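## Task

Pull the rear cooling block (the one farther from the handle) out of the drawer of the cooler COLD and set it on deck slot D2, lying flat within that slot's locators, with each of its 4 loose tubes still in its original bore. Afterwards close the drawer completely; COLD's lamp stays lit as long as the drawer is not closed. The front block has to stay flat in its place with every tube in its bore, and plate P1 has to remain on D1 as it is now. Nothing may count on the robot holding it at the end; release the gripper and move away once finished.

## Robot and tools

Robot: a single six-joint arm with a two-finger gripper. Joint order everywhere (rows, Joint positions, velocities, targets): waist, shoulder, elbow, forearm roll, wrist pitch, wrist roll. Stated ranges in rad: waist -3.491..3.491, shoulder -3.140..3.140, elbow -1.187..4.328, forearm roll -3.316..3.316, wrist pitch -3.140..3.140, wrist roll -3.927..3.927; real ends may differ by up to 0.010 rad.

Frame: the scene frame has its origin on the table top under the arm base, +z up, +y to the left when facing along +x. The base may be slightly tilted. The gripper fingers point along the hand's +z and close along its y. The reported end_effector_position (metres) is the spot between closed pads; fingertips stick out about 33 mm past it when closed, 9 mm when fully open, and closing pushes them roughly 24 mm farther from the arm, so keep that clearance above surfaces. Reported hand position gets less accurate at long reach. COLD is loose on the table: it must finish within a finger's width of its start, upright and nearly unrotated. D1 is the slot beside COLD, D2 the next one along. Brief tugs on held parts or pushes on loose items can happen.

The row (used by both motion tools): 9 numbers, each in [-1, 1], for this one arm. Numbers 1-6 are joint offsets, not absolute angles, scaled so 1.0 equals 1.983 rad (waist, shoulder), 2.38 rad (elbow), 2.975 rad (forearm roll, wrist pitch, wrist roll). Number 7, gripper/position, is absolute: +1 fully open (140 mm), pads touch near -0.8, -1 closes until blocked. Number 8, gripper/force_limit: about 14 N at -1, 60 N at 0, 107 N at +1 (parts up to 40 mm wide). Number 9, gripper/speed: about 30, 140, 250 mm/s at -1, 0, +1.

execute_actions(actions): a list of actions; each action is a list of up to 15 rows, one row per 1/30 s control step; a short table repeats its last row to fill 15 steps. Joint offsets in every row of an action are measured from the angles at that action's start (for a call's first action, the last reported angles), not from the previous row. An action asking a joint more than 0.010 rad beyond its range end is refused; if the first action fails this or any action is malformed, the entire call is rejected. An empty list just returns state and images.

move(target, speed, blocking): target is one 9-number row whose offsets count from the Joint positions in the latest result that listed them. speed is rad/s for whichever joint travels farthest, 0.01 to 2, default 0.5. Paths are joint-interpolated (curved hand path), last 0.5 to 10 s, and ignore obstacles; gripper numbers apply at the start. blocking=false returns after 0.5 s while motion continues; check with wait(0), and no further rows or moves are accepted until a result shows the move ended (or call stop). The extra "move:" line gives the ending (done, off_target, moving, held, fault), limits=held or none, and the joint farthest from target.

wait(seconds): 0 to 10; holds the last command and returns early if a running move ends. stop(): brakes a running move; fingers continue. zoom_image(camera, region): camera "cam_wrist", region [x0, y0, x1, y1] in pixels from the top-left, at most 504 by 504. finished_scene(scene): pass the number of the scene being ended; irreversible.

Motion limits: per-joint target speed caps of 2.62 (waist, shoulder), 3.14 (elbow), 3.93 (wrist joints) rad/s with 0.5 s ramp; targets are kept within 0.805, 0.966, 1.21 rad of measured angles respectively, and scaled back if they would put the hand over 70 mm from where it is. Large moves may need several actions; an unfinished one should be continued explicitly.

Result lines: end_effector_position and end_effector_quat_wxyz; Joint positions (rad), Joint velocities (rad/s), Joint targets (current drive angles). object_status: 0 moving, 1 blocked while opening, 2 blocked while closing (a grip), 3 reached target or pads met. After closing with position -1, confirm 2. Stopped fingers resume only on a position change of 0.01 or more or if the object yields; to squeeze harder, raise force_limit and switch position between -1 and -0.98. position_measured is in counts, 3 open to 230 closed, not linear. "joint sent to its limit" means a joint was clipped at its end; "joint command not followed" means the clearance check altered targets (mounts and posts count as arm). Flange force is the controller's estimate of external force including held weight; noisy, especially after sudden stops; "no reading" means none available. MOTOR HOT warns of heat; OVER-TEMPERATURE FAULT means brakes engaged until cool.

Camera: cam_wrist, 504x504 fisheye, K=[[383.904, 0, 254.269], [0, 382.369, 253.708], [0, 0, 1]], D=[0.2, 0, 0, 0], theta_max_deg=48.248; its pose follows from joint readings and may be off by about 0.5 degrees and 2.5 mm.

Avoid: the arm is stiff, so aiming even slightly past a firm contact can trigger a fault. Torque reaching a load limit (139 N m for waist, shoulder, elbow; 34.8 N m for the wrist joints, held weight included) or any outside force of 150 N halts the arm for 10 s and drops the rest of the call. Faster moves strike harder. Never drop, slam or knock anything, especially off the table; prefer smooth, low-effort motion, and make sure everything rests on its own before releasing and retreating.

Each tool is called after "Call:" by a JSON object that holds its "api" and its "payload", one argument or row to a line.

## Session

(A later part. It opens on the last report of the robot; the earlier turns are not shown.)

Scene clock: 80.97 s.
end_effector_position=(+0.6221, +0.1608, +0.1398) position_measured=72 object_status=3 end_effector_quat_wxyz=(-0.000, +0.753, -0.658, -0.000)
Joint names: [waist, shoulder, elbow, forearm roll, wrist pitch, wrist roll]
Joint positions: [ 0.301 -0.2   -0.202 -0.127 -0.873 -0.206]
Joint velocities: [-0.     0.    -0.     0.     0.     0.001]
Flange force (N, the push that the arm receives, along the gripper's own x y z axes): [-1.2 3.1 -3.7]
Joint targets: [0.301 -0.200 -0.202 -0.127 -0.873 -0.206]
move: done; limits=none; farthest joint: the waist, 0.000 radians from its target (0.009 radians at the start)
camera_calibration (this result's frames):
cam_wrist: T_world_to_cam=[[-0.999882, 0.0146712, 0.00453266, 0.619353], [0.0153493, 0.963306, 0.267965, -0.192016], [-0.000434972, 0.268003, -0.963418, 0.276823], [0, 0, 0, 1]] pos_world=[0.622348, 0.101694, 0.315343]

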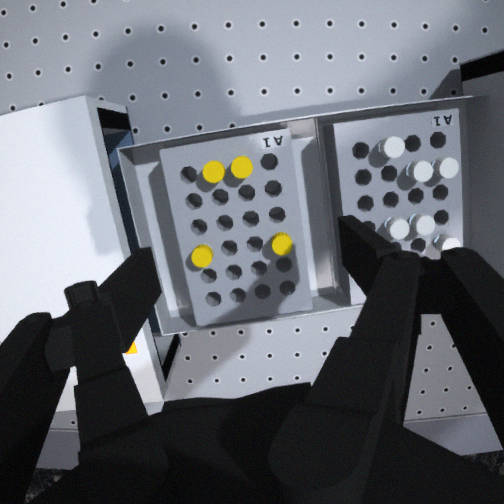

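Call:
{"api": "move", "payload": {
  "target": [0.0058,0.0463,-0.0007,-0.0018,0.032,0.0007,0.42,-0.3,0],
  "speed": 0.2
}}

Scene clock: 82.87 s.
end_effector_position=(+0.6261, +0.1634, +0.0903) position_measured=76 object_status=3 end_effector_quat_wxyz=(-0.001, +0.752, -0.659, -0.001)
Joint names: [waist, shoulder, elbow, forearm roll, wrist pitch, wrist roll]
Joint positions: [ 0.313 -0.108 -0.204 -0.132 -0.778 -0.204]
Joint velocities: [0.001 0.001 0.001 0.    0.001 0.001]
Flange force (N, the push that the arm receives, along the gripper's own x y z axes): [0.8 1.8 -4.5]
Joint targets: [0.313 -0.108 -0.204 -0.132 -0.778 -0.204]
move: done; limits=none; farthest joint: the waist, 0.000 radians from its target (0.011 radians at the start)
camera_calibration (this result's frames):
cam_wrist: T_world_to_cam=[[-0.999856, 0.0163175, 0.00459752, 0.62331], [0.0169529, 0.962411, 0.271069, -0.182506], [-0.0000015162, 0.271108, -0.962549, 0.227571], [0, 0, 0, 1]] pos_world=[0.626315, 0.103779, 0.265655]

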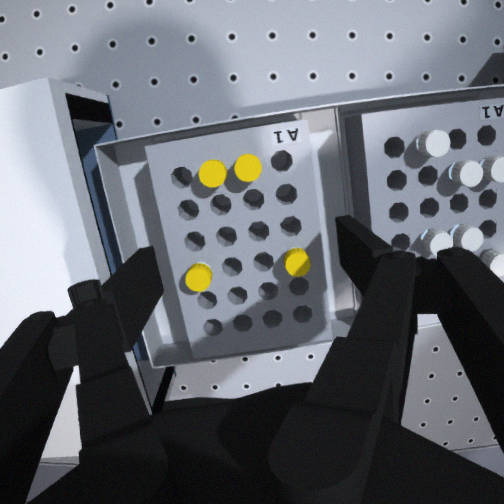

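Call:
{"api": "move", "payload": {
  "target": [0.0028,0.0237,0.0002,-0.001,0.0165,0.0004,0.4,-0.3,0],
  "speed": 0.05
}}

Scene clock: 85.47 s.
end_effector_position=(+0.6275, +0.1644, +0.0653) position_measured=78 object_status=3 end_effector_quat_wxyz=(-0.003, +0.752, -0.659, -0.001)
Joint names: [waist, shoulder, elbow, forearm roll, wrist pitch, wrist roll]
Joint positions: [ 0.318 -0.061 -0.203 -0.135 -0.729 -0.203]
Joint velocities: [-0.     0.001 -0.    -0.     0.001  0.   ]
Flange force (N, the push that the arm receives, along the gripper's own x y z axes): [2.1 0.3 -4.9]
Joint targets: [0.318 -0.061 -0.203 -0.135 -0.729 -0.203]
move: done; limits=none; farthest joint: the waist, 0.000 radians from its target (0.006 radians at the start)
camera_calibration (this result's frames):
cam_wrist: T_world_to_cam=[[-0.999846, 0.0173201, 0.00284546, 0.624729], [0.0174394, 0.961924, 0.272759, -0.177044], [0.00198709, 0.272767, -0.962078, 0.201705], [0, 0, 0, 1]] pos_world=[0.62732, 0.104465, 0.240569]

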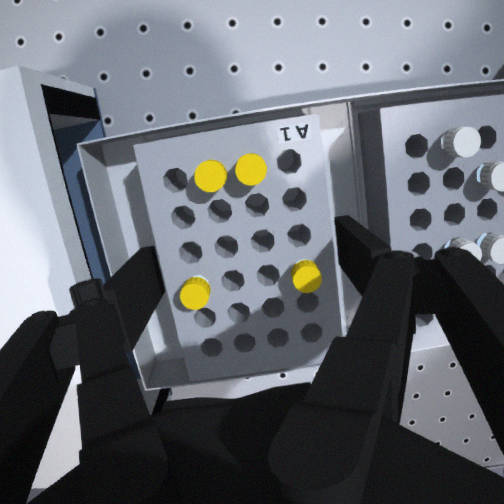

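Call:
{"api": "move", "payload": {
  "target": [0.001,0.01,-0.0005,-0.0004,0.0072,0,0.4,-0.3,0],
  "speed": 0.03
}}

Call:
{"api": "move", "payload": {
  "target": [0,0,0,0,0,0,-1,0.2,-0.9]
}}

Scene clock: 86.93 s.
end_effector_position=(+0.6272, +0.1641, +0.0545) position_measured=78 object_status=3 end_effector_quat_wxyz=(-0.003, +0.751, -0.660, -0.001)
Joint names: [waist, shoulder, elbow, forearm roll, wrist pitch, wrist roll]
Joint positions: [ 0.32  -0.041 -0.204 -0.136 -0.707 -0.203]
Joint velocities: [0.001 0.002 0.001 0.001 0.001 0.   ]
Flange force (N, the push that the arm receives, along the gripper's own x y z axes): [1.2 1.0 -4.0]
Joint targets: [0.320 -0.041 -0.204 -0.136 -0.707 -0.203]
move: done; limits=none; farthest joint: the waist, 0.000 radians from its target (0.002 radians at the start)
camera_calibration (this result's frames):
cam_wrist: T_world_to_cam=[[-0.999824, 0.0185781, 0.00250322, 0.624286], [0.0185563, 0.961896, 0.272785, -0.174494], [0.00265998, 0.272783, -0.962072, 0.190946], [0, 0, 0, 1]] pos_world=[0.626906, 0.10416, 0.229741]

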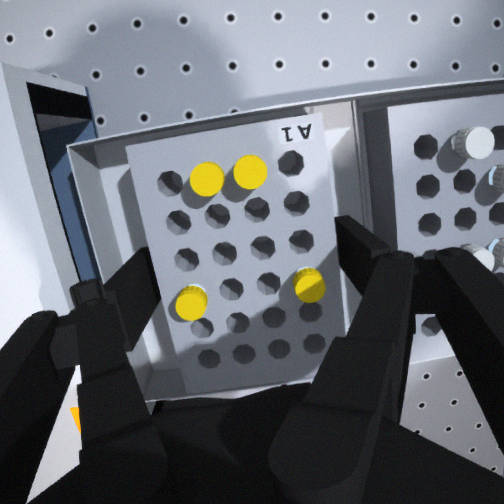

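Scene clock: 87.53 s.
end_effector_position=(+0.6272, +0.1641, +0.0544) position_measured=103 object_status=0 end_effector_quat_wxyz=(-0.003, +0.751, -0.660, -0.001)
Joint names: [waist, shoulder, elbow, forearm roll, wrist pitch, wrist roll]
Joint positions: [ 0.32  -0.041 -0.204 -0.137 -0.707 -0.203]
Joint velocities: [ 0.     0.001  0.001  0.    -0.     0.   ]
Flange force (N, the push that the arm receives, along the gripper's own x y z axes): [1.3 1.3 -19.4]
Joint targets: [0.320 -0.041 -0.204 -0.136 -0.707 -0.203]
move: done; limits=none; farthest joint: the forearm roll, 0.001 radians from its target (0.000 radians at the start)
camera_calibration (this result's frames):
cam_wrist: T_world_to_cam=[[-0.999823, 0.0186146, 0.00257125, 0.624227], [0.01861, 0.961895, 0.272786, -0.174504], [0.00260454, 0.272786, -0.962071, 0.190945], [0, 0, 0, 1]] pos_world=[0.626867, 0.104148, 0.229699]

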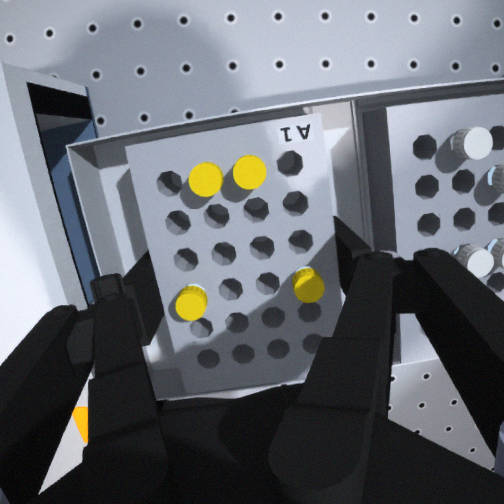

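Call:
{"api": "move", "payload": {
  "target": [-0.0096,-0.0802,0.0012,0.003,-0.0558,0,-1,0.2,-0.9],
  "speed": 0.1
}}

Scene clock: 90.10 s.
end_effector_position=(+0.6222, +0.1611, +0.1401) position_measured=104 object_status=2 end_effector_quat_wxyz=(-0.001, +0.754, -0.657, -0.000)
Joint names: [waist, shoulder, elbow, forearm roll, wrist pitch, wrist roll]
Joint positions: [ 0.301 -0.2   -0.202 -0.128 -0.873 -0.203]
Joint velocities: [-0.     0.    -0.     0.    -0.001  0.001]
Flange force (N, the push that the arm receives, along the gripper's own x y z axes): [2.9 -0.9 5.4]
Joint targets: [0.301 -0.200 -0.202 -0.128 -0.873 -0.203]
move: done; limits=none; farthest joint: the waist, 0.000 radians from its target (0.019 radians at the start)
camera_calibration (this result's frames):
cam_wrist: T_world_to_cam=[[-0.999923, 0.0117132, 0.00419956, 0.620032], [0.0124108, 0.963157, 0.268652, -0.190647], [-0.000898079, 0.268683, -0.963228, 0.277229], [0, 0, 0, 1]] pos_world=[0.622599, 0.101874, 0.315649]

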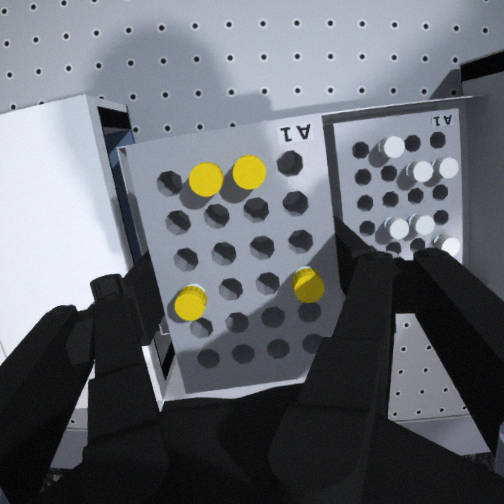

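Call:
{"api": "move", "payload": {
  "target": [-0.4584,0.0439,0.0416,-0.1713,-0.129,0.2787,-1,0.2,-0.9],
  "speed": 0.3
}}

Scene clock: 94.83 s.
end_effector_position=(+0.5505, -0.1220, +0.2497) position_measured=104 object_status=2 end_effector_quat_wxyz=(-0.001, +0.708, -0.707, -0.000)
Joint names: [waist, shoulder, elbow, forearm roll, wrist pitch, wrist roll]
Joint positions: [-0.608 -0.113 -0.103 -0.637 -1.257  0.626]
Joint velocities: [-0.001 -0.    -0.001 -0.    -0.     0.   ]
Flange force (N, the push that the arm receives, along the gripper's own x y z axes): [-1.5 2.5 6.0]
Joint targets: [-0.608 -0.113 -0.103 -0.637 -1.257 0.626]
move: done; limits=none; farthest joint: the waist, 0.000 radians from its target (0.909 radians at the start)
camera_calibration (this result's frames):
cam_wrist: T_world_to_cam=[[-0.989316, 0.14571, 0.00474391, 0.561541], [0.141609, 0.952714, 0.268856, -0.0189504], [0.0346554, 0.266655, -0.963169, 0.438962], [0, 0, 0, 1]] pos_world=[0.543013, -0.180819, 0.425225]

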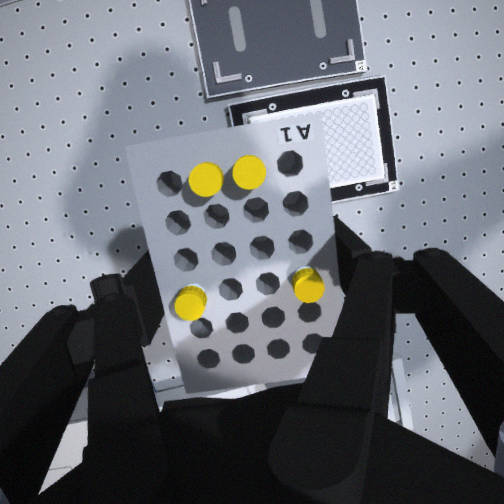

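Call:
{"api": "move", "payload": {
  "target": [-0.1015,0.2275,0.0321,-0.044,0.0537,-0.3832,-1,0.2,-0.9],
  "speed": 0.45
}}

Scene clock: 99.20 s.
end_effector_position=(+0.4900, -0.3020, +0.1291) position_measured=104 object_status=2 end_effector_quat_wxyz=(+0.001, -0.003, +1.000, +0.001)
Joint names: [waist, shoulder, elbow, forearm roll, wrist pitch, wrist roll]
Joint positions: [-0.809  0.338 -0.026 -0.768 -1.097 -0.514]
Joint velocities: [-0.    -0.    -0.    -0.001  0.    -0.001]
Flange force (N, the push that the arm receives, along the gripper's own x y z axes): [3.1 1.9 5.2]
Joint targets: [-0.809 0.338 -0.026 -0.768 -1.097 -0.514]
move: done; limits=none; farthest joint: the waist, 0.000 radians from its target (0.202 radians at the start)
camera_calibration (this result's frames):
cam_wrist: T_world_to_cam=[[0.14133, 0.989944, 0.00611158, 0.229236], [0.953329, -0.137761, 0.268674, -0.533517], [0.266815, -0.0321453, -0.963212, 0.168884], [0, 0, 0, 1]] pos_world=[0.431159, -0.295, 0.304613]

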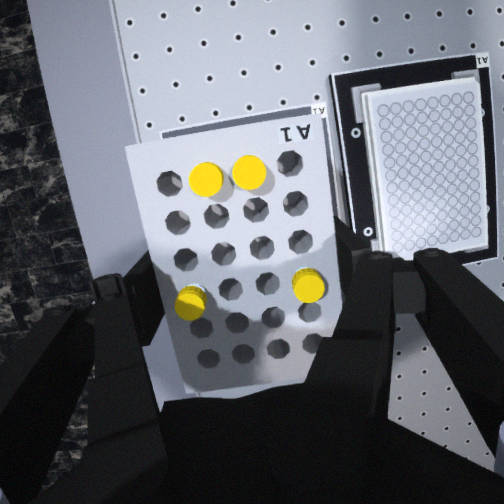

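Call:
{"api": "move", "payload": {
  "target": [0.0308,0.0285,-0.0024,-0.0093,0.0281,0.002,-1,0.2,-0.9],
  "speed": 0.1
}}

Call:
{"api": "zoom_image", "payload": {
  "camera": "cam_wrist",
  "region": [90,50,390,250]
}}

Scene clock: 102.73 s.
end_effector_position=(+0.4945, -0.2979, +0.0811) position_measured=104 object_status=2 end_effector_quat_wxyz=(+0.001, -0.003, +1.000, +0.001)
Joint names: [waist, shoulder, elbow, forearm roll, wrist pitch, wrist roll]
Joint positions: [-0.748  0.395 -0.032 -0.796 -1.014 -0.508]
Joint velocities: [ 0.     0.    -0.001 -0.002  0.001 -0.   ]
Flange force (N, the push that the arm receives, along the gripper's own x y z axes): [0.4 -0.8 4.1]
Joint targets: [-0.748 0.395 -0.032 -0.796 -1.014 -0.508]
move: done; limits=none; farthest joint: the waist, 0.000 radians from its target (0.061 radians at the start)
camera_calibration (this result's frames):
cam_wrist: T_world_to_cam=[[0.140728, 0.990021, 0.00735267, 0.22507], [0.953048, -0.137476, 0.269815, -0.524215], [0.268134, -0.0309631, -0.962884, 0.121231], [0, 0, 0, 1]] pos_world=[0.435423, -0.291137, 0.256518]

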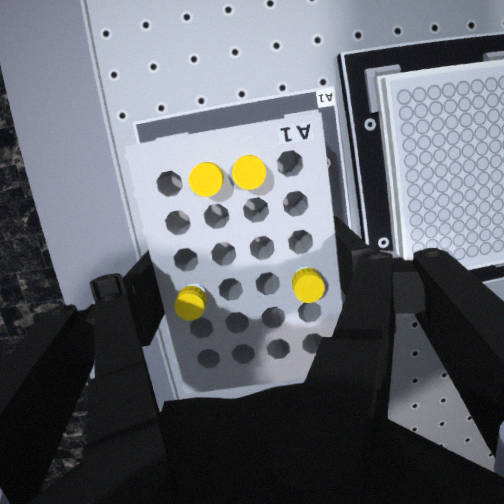

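Region (90, 50, 390, 250) of cam_wrist's 504x504 image, scaled by 1.680, with more detail than that image has.

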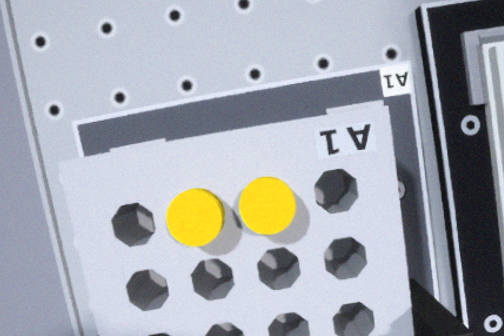

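Call:
{"api": "move", "payload": {
  "target": [0.0154,0.0124,-0.001,-0.004,0.0122,0.0045,-1,0.2,-0.9],
  "speed": 0.05
}}

Call:
{"api": "zoom_image", "payload": {
  "camera": "cam_wrist",
  "region": [90,50,390,250]
}}

Scene clock: 105.03 s.
end_effector_position=(+0.4958, -0.2935, +0.0591) position_measured=104 object_status=2 end_effector_quat_wxyz=(+0.000, -0.010, +1.000, +0.002)
Joint names: [waist, shoulder, elbow, forearm roll, wrist pitch, wrist roll]
Joint positions: [-0.718  0.419 -0.034 -0.808 -0.977 -0.495]
Joint velocities: [ 0.001  0.001 -0.001 -0.001  0.001  0.001]
Flange force (N, the push that the arm receives, along the gripper's own x y z axes): [1.3 3.6 4.5]
Joint targets: [-0.717 0.419 -0.034 -0.808 -0.977 -0.495]
move: done; limits=none; farthest joint: the waist, 0.000 radians from its target (0.030 radians at the start)
camera_calibration (this result's frames):
cam_wrist: T_world_to_cam=[[0.127028, 0.991862, 0.00855341, 0.227949], [0.955391, -0.124666, 0.267743, -0.516214], [0.26663, -0.0258389, -0.963452, 0.102116], [0, 0, 0, 1]] pos_world=[0.437003, -0.28781, 0.234647]

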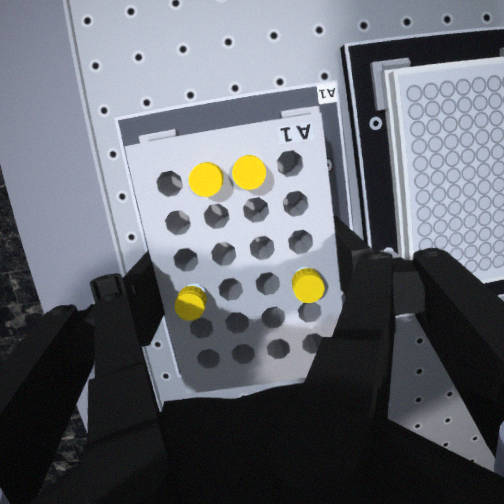

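Region (90, 50, 390, 250) of cam_wrist's 504x504 image, scaled by 1.680, with more detail than that image has.

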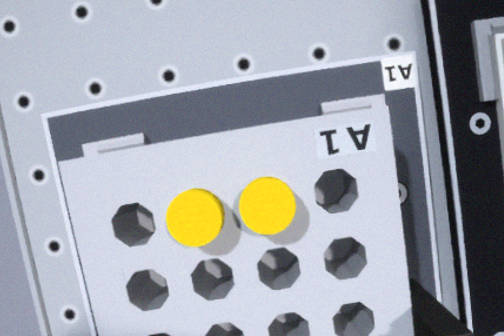

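Call:
{"api": "move", "payload": {
  "target": [0.0058,0.0058,-0.0006,-0.0019,0.0056,0.0004,-1,0.2,-0.9],
  "speed": 0.02
}}

Scene clock: 116.43 s.
end_effector_position=(+0.4957, -0.2915, +0.0520) position_measured=104 object_status=2 end_effector_quat_wxyz=(-0.000, -0.010, +1.000, +0.003)
Joint names: [waist, shoulder, elbow, forearm roll, wrist pitch, wrist roll]
Joint positions: [-0.708  0.427 -0.035 -0.812 -0.968 -0.494]
Joint velocities: [ 0.    -0.    -0.001 -0.001 -0.     0.   ]
Flange force (N, the push that the arm receives, along the gripper's own x y z axes): [-3.3 4.7 -14.7]
Joint targets: [-0.708 0.427 -0.035 -0.812 -0.967 -0.494]
FORCE FAULT: contact force on the arm reached its limit, and the arm stopped for 10 seconds. The contact can be on any part of the arm, not only on its tool. That time counts as 20 of the actions that you can send in this scene. The arm's remaining commands of this call were not run. The arm holds still and accepts commands again. Move the arm away from the contact; if what it grips holds it there, let go first. Pushing or pulling that hard again can fault the arm again.
move: fault; limits=none; farthest joint: the wrist pitch, 0.007 radians from its target (0.017 radians at the start)
camera_calibration (this result's frames):
cam_wrist: T_world_to_cam=[[0.126924, 0.991858, 0.0104014, 0.225967], [0.955705, -0.125092, 0.266419, -0.514149], [0.265551, -0.0238743, -0.963801, 0.0965353], [0, 0, 0, 1]] pos_world=[0.43706, -0.286138, 0.22767]

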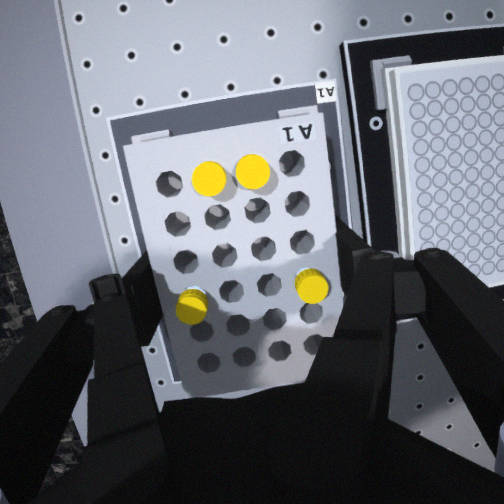

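Call:
{"api": "move", "payload": {
  "target": [-0.004,-0.0025,0,0.0008,-0.0024,0,-1,0.2,-0.9],
  "speed": 0.02
}}

Call:
{"api": "zoom_image", "payload": {
  "camera": "cam_wrist",
  "region": [80,60,400,400]
}}

Scene clock: 117.77 s.
end_effector_position=(+0.4950, -0.2932, +0.0569) position_measured=104 object_status=2 end_effector_quat_wxyz=(+0.000, -0.009, +1.000, +0.002)
Joint names: [waist, shoulder, elbow, forearm roll, wrist pitch, wrist roll]
Joint positions: [-0.716  0.422 -0.035 -0.81  -0.975 -0.494]
Joint velocities: [-0.001  0.     0.002  0.    -0.001  0.   ]
Flange force (N, the push that the arm receives, along the gripper's own x y z axes): [0.5 2.1 4.1]
Joint targets: [-0.716 0.422 -0.035 -0.810 -0.975 -0.494]
move: done; limits=none; farthest joint: the wrist pitch, 0.001 radians from its target (0.008 radians at the start)
camera_calibration (this result's frames):
cam_wrist: T_world_to_cam=[[0.128607, 0.991651, 0.0093935, 0.226929], [0.955263, -0.12642, 0.267376, -0.515245], [0.266331, -0.025413, -0.963547, 0.100503], [0, 0, 0, 1]] pos_world=[0.436243, -0.287618, 0.232472]

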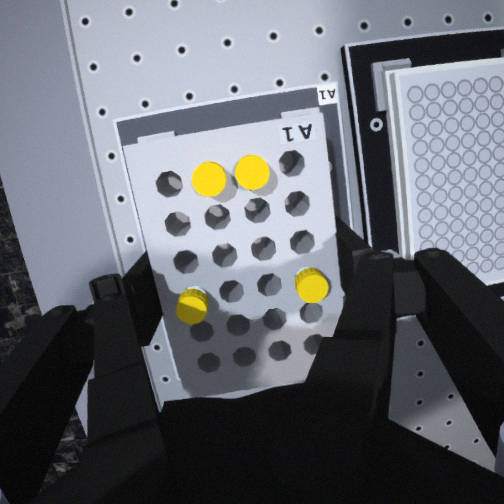

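Region (80, 60, 400, 400) of cam_wrist's 504x504 image, scaled by 1.482, with more detail than that image has; it fills the left 474 columns of this view, and the rest is white.

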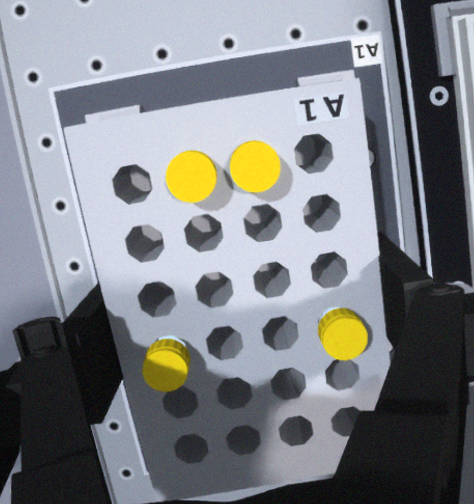

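Call:
{"api": "move", "payload": {
  "target": [0.0024,0.002,-0.0002,-0.0007,0.002,0,-1,0.2,-0.9],
  "speed": 0.01
}}

Scene clock: 119.13 s.
end_effector_position=(+0.4950, -0.2925, +0.0534) position_measured=104 object_status=2 end_effector_quat_wxyz=(+0.000, -0.009, +1.000, +0.002)
Joint names: [waist, shoulder, elbow, forearm roll, wrist pitch, wrist roll]
Joint positions: [-0.711  0.426 -0.036 -0.812 -0.969 -0.494]
Joint velocities: [ 0.001 -0.001  0.    -0.001  0.001 -0.   ]
Flange force (N, the push that the arm receives, along the gripper's own x y z axes): [-1.3 7.7 -13.8]
Joint targets: [-0.711 0.426 -0.036 -0.812 -0.969 -0.494]
move: done; limits=none; farthest joint: the waist, 0.000 radians from its target (0.005 radians at the start)
camera_calibration (this result's frames):
cam_wrist: T_world_to_cam=[[0.128889, 0.991613, 0.00950688, 0.226076], [0.955332, -0.126733, 0.266984, -0.5143], [0.26595, -0.0253292, -0.963654, 0.0973764], [0, 0, 0, 1]] pos_world=[0.436291, -0.286892, 0.228998]

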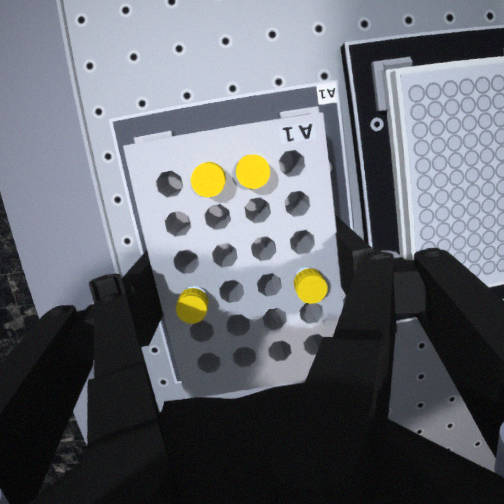

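Contact made; releasing and rising to inspect.

Call:
{"api": "move", "payload": {
  "target": [0,0,0,0,0,0,0.45,0,-0.8]
}}

Call:
{"api": "move", "payload": {
  "target": [-0.06,-0.06,0.004,0.018,-0.056,0,0.45,0,-0.8],
  "speed": 0.2
}}

Call:
{"api": "zoom_image", "payload": {
  "camera": "cam_wrist",
  "region": [100,60,400,400]
}}

Scene clock: 120.43 s.
end_effector_position=(+0.4950, -0.2925, +0.0534) position_measured=72 object_status=3 end_effector_quat_wxyz=(+0.000, -0.009, +1.000, +0.002)
Joint names: [waist, shoulder, elbow, forearm roll, wrist pitch, wrist roll]
Joint positions: [-0.711  0.426 -0.036 -0.812 -0.969 -0.494]
Joint velocities: [-0. -0. -0. -0.  0. -0.]
Flange force (N, the push that the arm receives, along the gripper's own x y z axes): [1.2 1.2 -5.7]
Joint targets: [-0.711 0.426 -0.036 -0.812 -0.969 -0.494]
move: done; limits=none; farthest joint: the waist, 0.000 radians from its target (0.000 radians at the start)
camera_calibration (this result's frames):
cam_wrist: T_world_to_cam=[[0.12896, 0.991604, 0.00956976, 0.226014], [0.955296, -0.126815, 0.267071, -0.51434], [0.266042, -0.0252994, -0.963629, 0.0973078], [0, 0, 0, 1]] pos_world=[0.436312, -0.286881, 0.228971]

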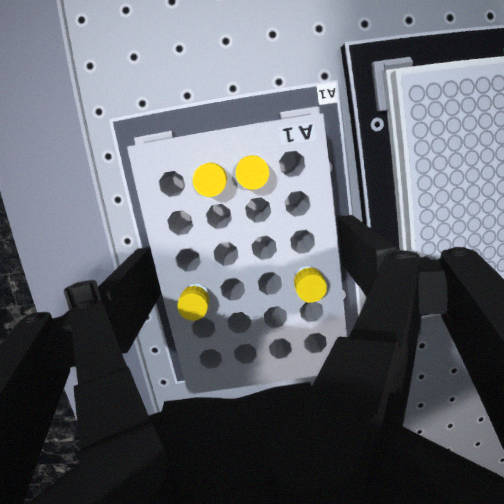

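Scene clock: 121.70 s.
end_effector_position=(+0.4890, -0.2983, +0.1500) position_measured=72 object_status=3 end_effector_quat_wxyz=(+0.001, -0.017, +1.000, +0.002)
Joint names: [waist, shoulder, elbow, forearm roll, wrist pitch, wrist roll]
Joint positions: [-0.83   0.307 -0.026 -0.758 -1.135 -0.494]
Joint velocities: [-0.    -0.    -0.002  0.001 -0.001 -0.   ]
Flange force (N, the push that the arm receives, along the gripper's own x y z axes): [-0.8 -1.8 -4.1]
Joint targets: [-0.830 0.307 -0.026 -0.758 -1.135 -0.494]
move: done; limits=none; farthest joint: the waist, 0.000 radians from its target (0.119 radians at the start)
camera_calibration (this result's frames):
cam_wrist: T_world_to_cam=[[0.114102, 0.993435, 0.00824993, 0.239679], [0.956797, -0.112121, 0.268271, -0.531711], [0.267434, -0.0227166, -0.963308, 0.191895], [0, 0, 0, 1]] pos_world=[0.430073, -0.293363, 0.325519]

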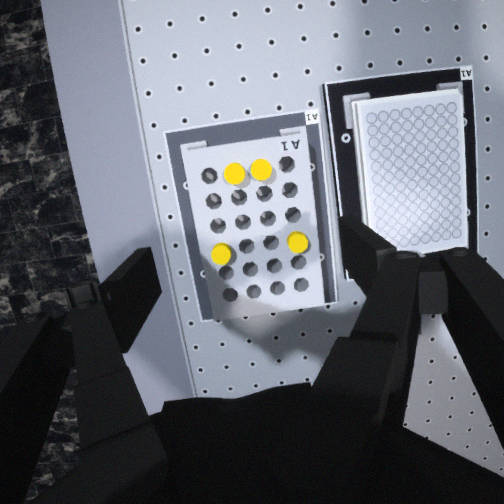

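Region (100, 60, 400, 400) of cam_wrist's 504x504 image, scaled by 1.482, with more detail than that image has; it fills the left 445 columns of this view, and the rest is white.

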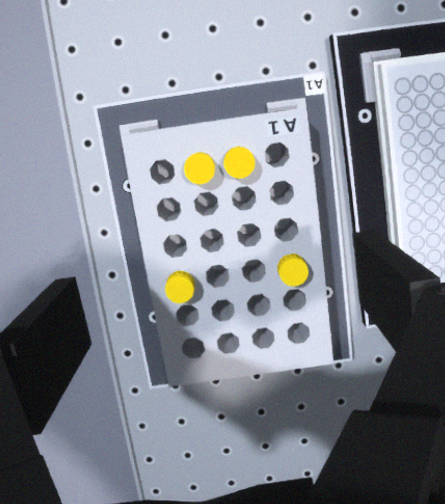

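Call:
{"api": "move", "payload": {
  "target": [0.03,-0.02,0,0,0,-0.528,0.8,0,0],
  "speed": 1.5
}}

Call:
{"api": "zoom_image", "payload": {
  "camera": "cam_wrist",
  "region": [100,130,400,400]
}}

Scene clock: 124.10 s.
end_effector_position=(+0.5145, -0.2666, +0.1472) position_measured=28 object_status=3 end_effector_quat_wxyz=(-0.004, +0.670, +0.743, +0.009)
Joint names: [waist, shoulder, elbow, forearm roll, wrist pitch, wrist roll]
Joint positions: [-0.771  0.267 -0.026 -0.758 -1.135 -2.064]
Joint velocities: [-0.     0.    -0.001 -0.    -0.    -0.   ]
Flange force (N, the push that the arm receives, along the gripper's own x y z axes): [0.5 0.5 -5.1]
Joint targets: [-0.771 0.267 -0.026 -0.758 -1.135 -2.065]
move: done; limits=none; farthest joint: the waist, 0.000 radians from its target (0.060 radians at the start)
camera_calibration (this result's frames):
cam_wrist: T_world_to_cam=[[0.998954, -0.0446545, 0.00988605, -0.526994], [-0.0457087, -0.967326, 0.249383, -0.261173], [-0.00157304, -0.249574, -0.968355, 0.261753], [0, 0, 0, 1]] pos_world=[0.514917, -0.210846, 0.323812]

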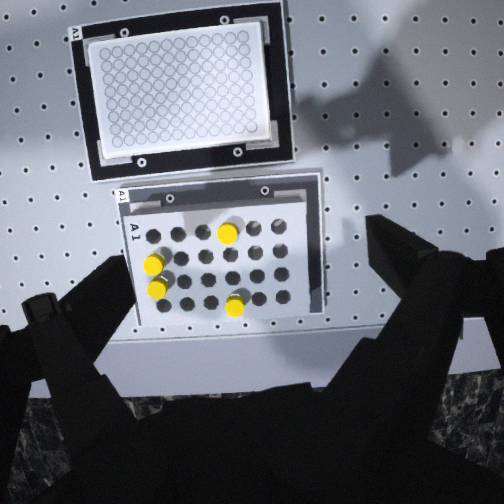

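Region (100, 130, 400, 400) of cam_wrist's 504x504 image, scaled by 1.680, with more detail than that image has; it fills the top 454 rows of this view, and the rest is white.

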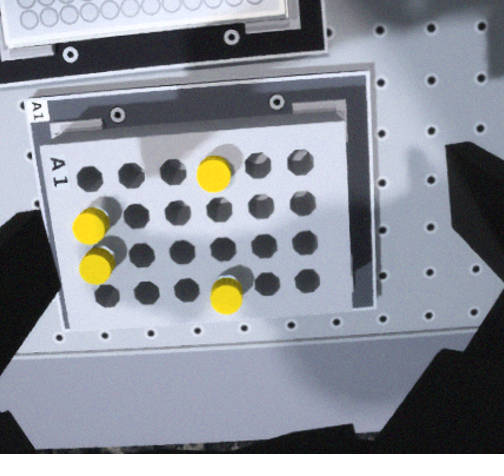

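Call:
{"api": "move", "payload": {
  "target": [0.5905,-0.437,-0.241,0.2548,0.079,-0.012,1,0,0],
  "speed": 1
}}

Call:
{"api": "move", "payload": {
  "target": [0.121,-0.085,-0.1765,0.101,0.084,-0.101,1,0,0],
  "speed": 0.4
}}

Scene clock: 128.73 s.
end_effector_position=(+0.4834, +0.1114, +0.1916) position_measured=3 object_status=3 end_effector_quat_wxyz=(-0.007, +0.017, +1.000, -0.023)
Joint names: [waist, shoulder, elbow, forearm roll, wrist pitch, wrist roll]
Joint positions: [ 0.4   -0.599 -0.6   -0.    -0.9   -2.1  ]
Joint velocities: [ 0.001 -0.002 -0.001  0.001  0.    -0.   ]
Flange force (N, the push that the arm receives, along the gripper's own x y z axes): no reading
Joint targets: [0.400 -0.599 -0.600 -0.000 -0.900 -2.100]
move: done; limits=none; farthest joint: the shoulder, 0.001 radians from its target (0.867 radians at the start)
camera_calibration (this result's frames):
cam_wrist: T_world_to_cam=[[0.179669, 0.98282, -0.0422292, -0.187909], [0.951476, -0.162716, 0.261185, -0.481931], [0.249827, -0.0871068, -0.964365, 0.258681], [0, 0, 0, 1]] pos_world=[0.427681, 0.128795, 0.367401]

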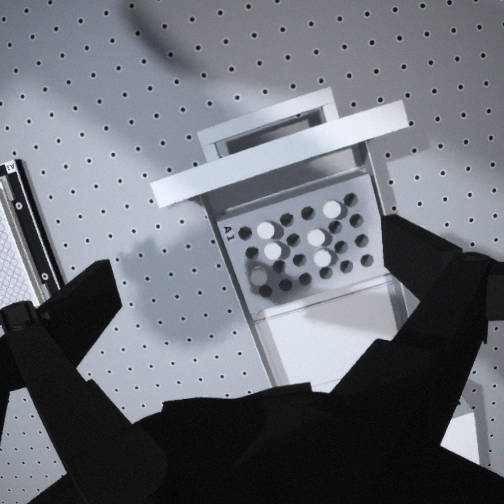

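Scene clock: 130.27 s.
end_effector_position=(+0.3946, +0.0993, +0.1248) position_measured=3 object_status=3 end_effector_quat_wxyz=(+0.015, -0.047, +0.998, -0.025)
Joint names: [waist, shoulder, elbow, forearm roll, wrist pitch, wrist roll]
Joint positions: [ 0.64  -0.768 -1.02   0.3   -0.65  -2.401]
Joint velocities: [-0.    -0.    -0.002  0.001  0.001 -0.001]
Flange force (N, the push that the arm receives, along the gripper's own x y z axes): no reading
Joint targets: [0.640 -0.768 -1.020 0.300 -0.650 -2.401]
move: done; limits=none; farthest joint: the forearm roll, 0.001 radians from its target (0.301 radians at the start)
camera_calibration (this result's frames):
cam_wrist: T_world_to_cam=[[0.0553282, 0.997583, -0.0420342, -0.115328], [0.952967, -0.0401962, 0.300396, -0.399646], [0.29798, -0.0566776, -0.952888, 0.191967], [0, 0, 0, 1]] pos_world=[0.330028, 0.109865, 0.298127]

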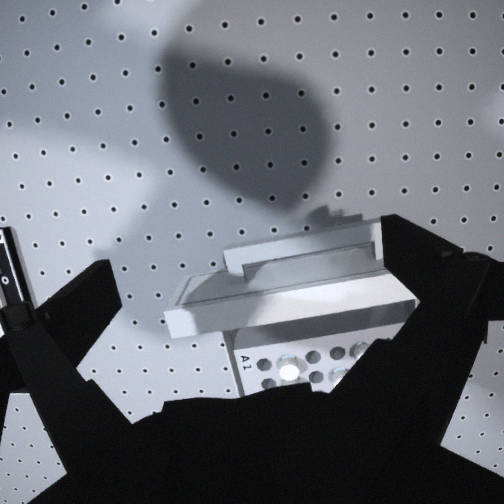

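Call:
{"api": "move", "payload": {
  "target": [0.004,0.04,-0.008,0.001,0.032,0,1,0,0],
  "speed": 0.2
}}

Call:
{"api": "move", "payload": {
  "target": [-0.0005,0.0634,0.0063,0.0003,0.0416,0,1,0,0],
  "speed": 0.1
}}

Scene clock: 132.17 s.
end_effector_position=(+0.3849, +0.1096, +0.0993) position_measured=3 object_status=3 end_effector_quat_wxyz=(+0.005, -0.059, +0.998, -0.015)
Joint names: [waist, shoulder, elbow, forearm roll, wrist pitch, wrist roll]
Joint positions: [ 0.648 -0.688 -1.039  0.303 -0.555 -2.401]
Joint velocities: [-0.     0.001 -0.001  0.001  0.001  0.   ]
Flange force (N, the push that the arm receives, along the gripper's own x y z axes): no reading
Joint targets: [0.648 -0.688 -1.039 0.303 -0.555 -2.401]
move: done; limits=none; farthest joint: the waist, 0.000 radians from its target (0.008 radians at the start)
camera_calibration (this result's frames):
cam_wrist: T_world_to_cam=[[0.0300713, 0.999244, -0.0246507, -0.118263], [0.959706, -0.0219704, 0.280146, -0.384887], [0.279392, -0.0320818, -0.959641, 0.176219], [0, 0, 0, 1]] pos_world=[0.323701, 0.115371, 0.274017]

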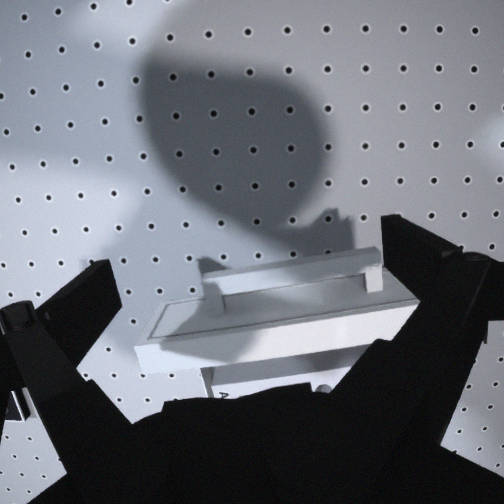

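Scene clock: 133.80 s.
end_effector_position=(+0.3866, +0.1301, +0.0705) position_measured=3 object_status=3 end_effector_quat_wxyz=(-0.000, -0.067, +0.998, +0.001)
Joint names: [waist, shoulder, elbow, forearm roll, wrist pitch, wrist roll]
Joint positions: [ 0.647 -0.563 -1.024  0.304 -0.432 -2.401]
Joint velocities: [-0.     0.001 -0.002  0.001  0.001  0.   ]
Flange force (N, the push that the arm receives, along the gripper's own x y z axes): no reading
Joint targets: [0.647 -0.563 -1.024 0.304 -0.432 -2.401]
move: done; limits=none; farthest joint: the waist, 0.000 radians from its target (0.001 radians at the start)
camera_calibration (this result's frames):
cam_wrist: T_world_to_cam=[[0.0142703, 0.999882, 0.0057062, -0.135707], [0.963531, -0.0152762, 0.267159, -0.379419], [0.267214, 0.00168566, -0.963636, 0.149379], [0, 0, 0, 1]] pos_world=[0.327603, 0.129644, 0.246086]

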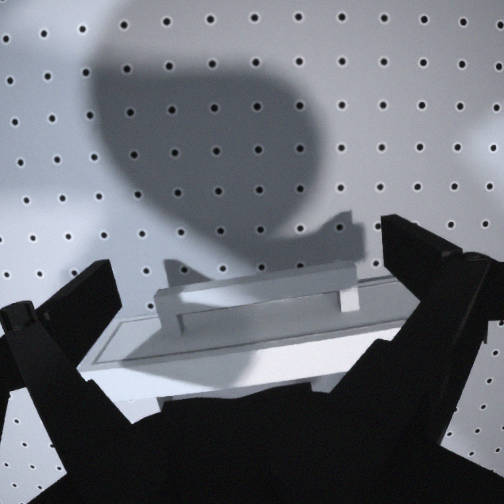

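Call:
{"api": "move", "payload": {
  "target": [-0.0625,0.0862,0.0987,-0.0639,-0.0091,0.0897,1,0,0],
  "speed": 0.12
}}

Call:
{"api": "move", "payload": {
  "target": [-0.0595,0.0741,0.1134,-0.0534,-0.043,0.0753,1,0,0],
  "speed": 0.15
}}

Call:
{"api": "move", "payload": {
  "target": [-0.0439,0.0928,0.1328,-0.0303,-0.0477,0.0454,1,0,0],
  "speed": 0.15
}}

Call:
{"api": "move", "payload": {
  "target": [-0.0073,0.0173,0.0271,-0.0025,-0.0109,0.0065,1,0,0],
  "speed": 0.06
}}

Scene clock: 137.40 s.
end_effector_position=(+0.4572, +0.1411, +0.0655) position_measured=3 object_status=3 end_effector_quat_wxyz=(+0.007, -0.065, +0.998, +0.002)
Joint names: [waist, shoulder, elbow, forearm roll, wrist pitch, wrist roll]
Joint positions: [ 0.523 -0.392 -0.789  0.114 -0.459 -2.134]
Joint velocities: [-0.001  0.001  0.001 -0.    -0.     0.001]
Flange force (N, the push that the arm receives, along the gripper's own x y z axes): no reading
Joint targets: [0.523 -0.392 -0.789 0.114 -0.459 -2.134]
move: done; limits=none; farthest joint: the waist, 0.000 radians from its target (0.124 radians at the start)
camera_calibration (this result's frames):
cam_wrist: T_world_to_cam=[[0.0185185, 0.999781, 0.00972846, -0.149875], [0.959622, -0.0205045, 0.280545, -0.444334], [0.280683, 0.00414038, -0.959792, 0.118897], [0, 0, 0, 1]] pos_world=[0.395795, 0.140239, 0.24023]

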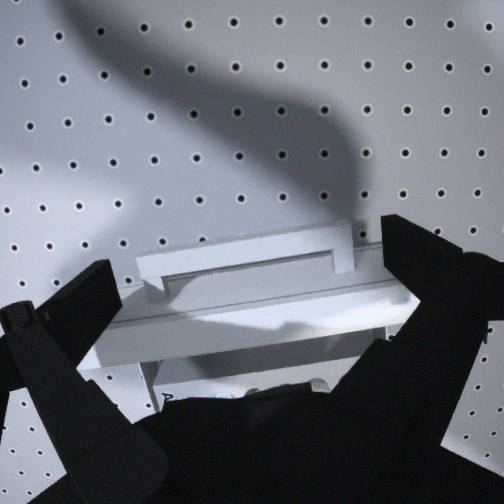

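Scene clock: 139.57 s.
end_effector_position=(+0.5337, +0.1474, +0.0692) position_measured=3 object_status=3 end_effector_quat_wxyz=(+0.004, -0.062, +0.998, -0.001)
Joint names: [waist, shoulder, elbow, forearm roll, wrist pitch, wrist roll]
Joint positions: [ 0.405 -0.245 -0.519 -0.045 -0.587 -1.91 ]
Joint velocities: [-0.001  0.001  0.001 -0.001 -0.001  0.001]
Flange force (N, the push that the arm receives, along the gripper's own x y z axes): [0.9 -0.8 -5.2]
Joint targets: [0.405 -0.245 -0.519 -0.045 -0.587 -1.910]
move: done; limits=none; farthest joint: the waist, 0.000 radians from its target (0.118 radians at the start)
camera_calibration (this result's frames):
cam_wrist: T_world_to_cam=[[0.0233294, 0.999721, 0.00360473, -0.159683], [0.961171, -0.0234212, 0.274956, -0.518688], [0.274964, -0.00294981, -0.96145, 0.105212], [0, 0, 0, 1]] pos_world=[0.473344, 0.1478, 0.244348]

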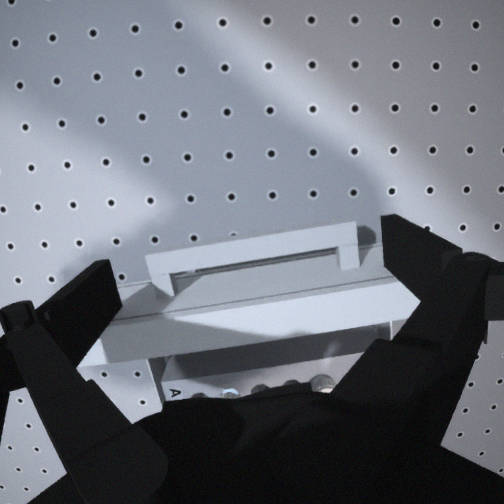

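Scene clock: 142.07 s.
end_effector_position=(+0.6276, +0.1643, +0.0653) position_measured=3 object_status=3 end_effector_quat_wxyz=(+0.001, -0.065, +0.998, +0.003)
Joint names: [waist, shoulder, elbow, forearm roll, wrist pitch, wrist roll]
Joint positions: [ 0.318 -0.061 -0.203 -0.135 -0.728 -1.775]
Joint velocities: [-0.001  0.     0.002 -0.001 -0.     0.001]
Flange force (N, the push that the arm receives, along the gripper's own x y z axes): [4.0 -0.8 -6.3]
Joint targets: [0.318 -0.061 -0.203 -0.135 -0.728 -1.775]
move: done; limits=none; farthest joint: the waist, 0.000 radians from its target (0.087 radians at the start)
camera_calibration (this result's frames):
cam_wrist: T_world_to_cam=[[0.0182808, 0.999783, 0.00996555, -0.176054], [0.962789, -0.0202906, 0.269493, -0.608604], [0.269636, 0.00466819, -0.962951, 0.0778899], [0, 0, 0, 1]] pos_world=[0.568173, 0.163303, 0.240773]

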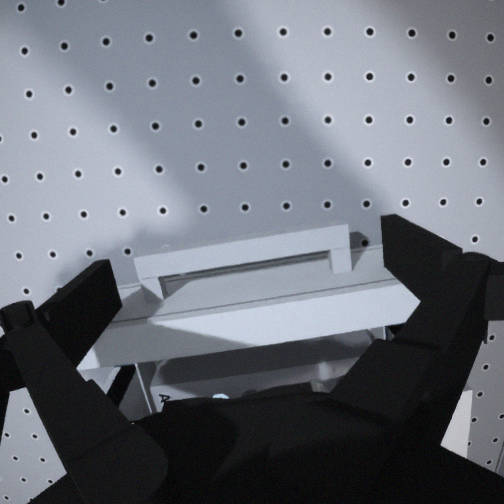

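Scene clock: 143.47 s.
end_effector_position=(+0.6471, +0.1666, +0.0662) position_measured=3 object_status=3 end_effector_quat_wxyz=(+0.001, -0.068, +0.998, +0.002)
Joint names: [waist, shoulder, elbow, forearm roll, wrist pitch, wrist roll]
Joint positions: [ 0.304 -0.027 -0.139 -0.143 -0.761 -1.756]
Joint velocities: [-0.    -0.001 -0.001 -0.    -0.     0.   ]
Flange force (N, the push that the arm receives, along the gripper's own x y z axes): [1.5 -1.8 -4.9]
Joint targets: [0.304 -0.027 -0.139 -0.143 -0.761 -1.756]
move: done; limits=none; farthest joint: the waist, 0.000 radians from its target (0.015 radians at the start)
camera_calibration (this result's frames):
cam_wrist: T_world_to_cam=[[0.0125823, 0.999883, 0.00873761, -0.17493], [0.962926, -0.0144713, 0.269379, -0.628624], [0.269474, 0.00502426, -0.962995, 0.0735096], [0, 0, 0, 1]] pos_world=[0.58771, 0.165443, 0.241656]

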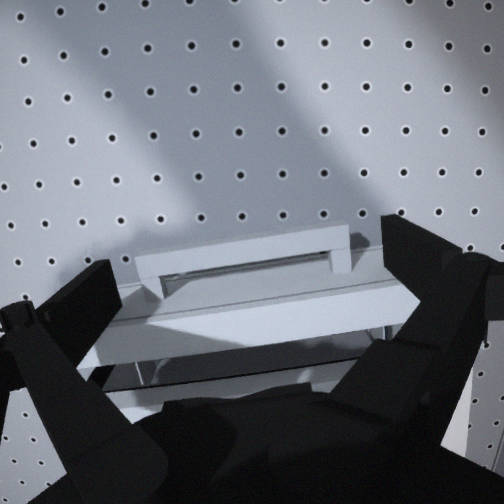

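Call:
{"api": "move", "payload": {
  "target": [-0.0048,0.0133,0.0203,-0.0015,-0.008,0.003,1,0,0],
  "speed": 0.04
}}

Scene clock: 145.40 s.
end_effector_position=(+0.6613, +0.1684, +0.0664) position_measured=3 object_status=3 end_effector_quat_wxyz=(+0.001, -0.068, +0.998, +0.002)
Joint names: [waist, shoulder, elbow, forearm roll, wrist pitch, wrist roll]
Joint positions: [ 0.294 -0.    -0.091 -0.147 -0.785 -1.747]
Joint velocities: [-0.001  0.001  0.001  0.    -0.     0.   ]
Flange force (N, the push that the arm receives, along the gripper's own x y z axes): [3.1 -1.0 -6.1]
Joint targets: [0.294 -0.000 -0.091 -0.147 -0.785 -1.747]
move: done; limits=none; farthest joint: the waist, 0.000 radians from its target (0.009 radians at the start)
camera_calibration (this result's frames):
cam_wrist: T_world_to_cam=[[0.0118729, 0.999898, 0.00788181, -0.176442], [0.963062, -0.0135554, 0.268938, -0.642601], [0.269017, 0.0043976, -0.963125, 0.0702728], [0, 0, 0, 1]] pos_world=[0.602055, 0.167404, 0.241892]

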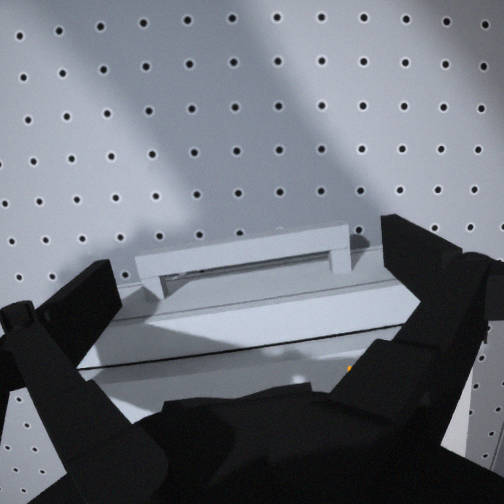

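Call:
{"api": "move", "payload": {
  "target": [-0.0007,0.002,0.003,-0.0002,-0.0012,0.0004,1,0,0],
  "speed": 0.01
}}

Scene clock: 146.60 s.
end_effector_position=(+0.6634, +0.1687, +0.0664) position_measured=3 object_status=3 end_effector_quat_wxyz=(+0.001, -0.068, +0.998, +0.001)
Joint names: [waist, shoulder, elbow, forearm roll, wrist pitch, wrist roll]
Joint positions: [ 0.293  0.004 -0.084 -0.148 -0.788 -1.746]
Joint velocities: [-0.     0.002  0.001  0.001 -0.    -0.   ]
Flange force (N, the push that the arm receives, along the gripper's own x y z axes): [-2.1 -2.1 -4.3]
Joint targets: [0.293 0.004 -0.084 -0.148 -0.788 -1.746]
move: done; limits=none; farthest joint: the waist, 0.000 radians from its target (0.002 radians at the start)
camera_calibration (this result's frames):
cam_wrist: T_world_to_cam=[[0.0118304, 0.9999, 0.00768836, -0.176652], [0.96311, -0.0134618, 0.26877, -0.644602], [0.268846, 0.00422507, -0.963174, 0.0698599], [0, 0, 0, 1]] pos_world=[0.604131, 0.167661, 0.241895]

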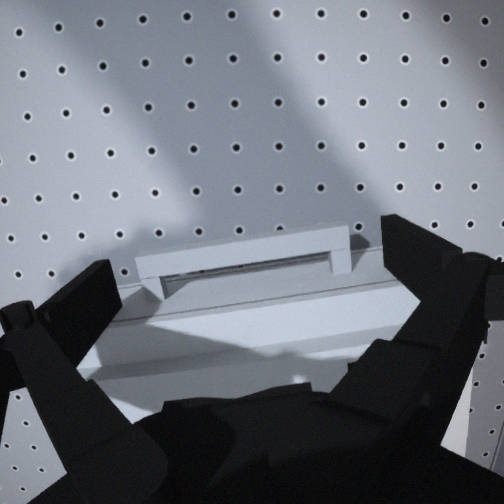

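The lamp is off. Backing away and rising.

Call:
{"api": "move", "payload": {
  "target": [0,-0.11,-0.03,0,-0.05,0,1,0,0]
}}

Scene clock: 147.80 s.
end_effector_position=(+0.6286, +0.1696, +0.1616) position_measured=3 object_status=3 end_effector_quat_wxyz=(-0.003, -0.076, +0.997, +0.008)
Joint names: [waist, shoulder, elbow, forearm roll, wrist pitch, wrist roll]
Joint positions: [ 0.293 -0.214 -0.155 -0.148 -0.937 -1.746]
Joint velocities: [ 0.    -0.001 -0.001  0.    -0.001 -0.   ]
Flange force (N, the push that the arm receives, along the gripper's own x y z axes): [1.1 -2.6 -2.8]
Joint targets: [0.293 -0.215 -0.155 -0.148 -0.937 -1.746]
move: done; limits=none; farthest joint: the waist, 0.000 radians from its target (0.000 radians at the start)
camera_calibration (this result's frames):
cam_wrist: T_world_to_cam=[[-0.00443623, 0.999792, 0.019917, -0.169631], [0.965272, -0.000921228, 0.261245, -0.638929], [0.261209, 0.0203842, -0.965067, 0.173339], [0, 0, 0, 1]] pos_world=[0.57071, 0.165474, 0.337579]

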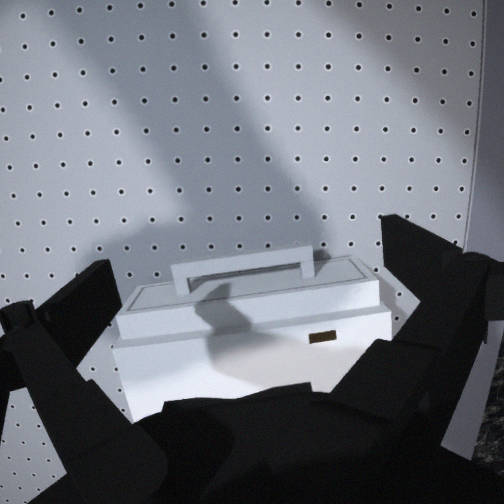

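Call:
{"api": "finished_scene", "payload": {
  "scene": 1
}}

The scene is finished: the task was done.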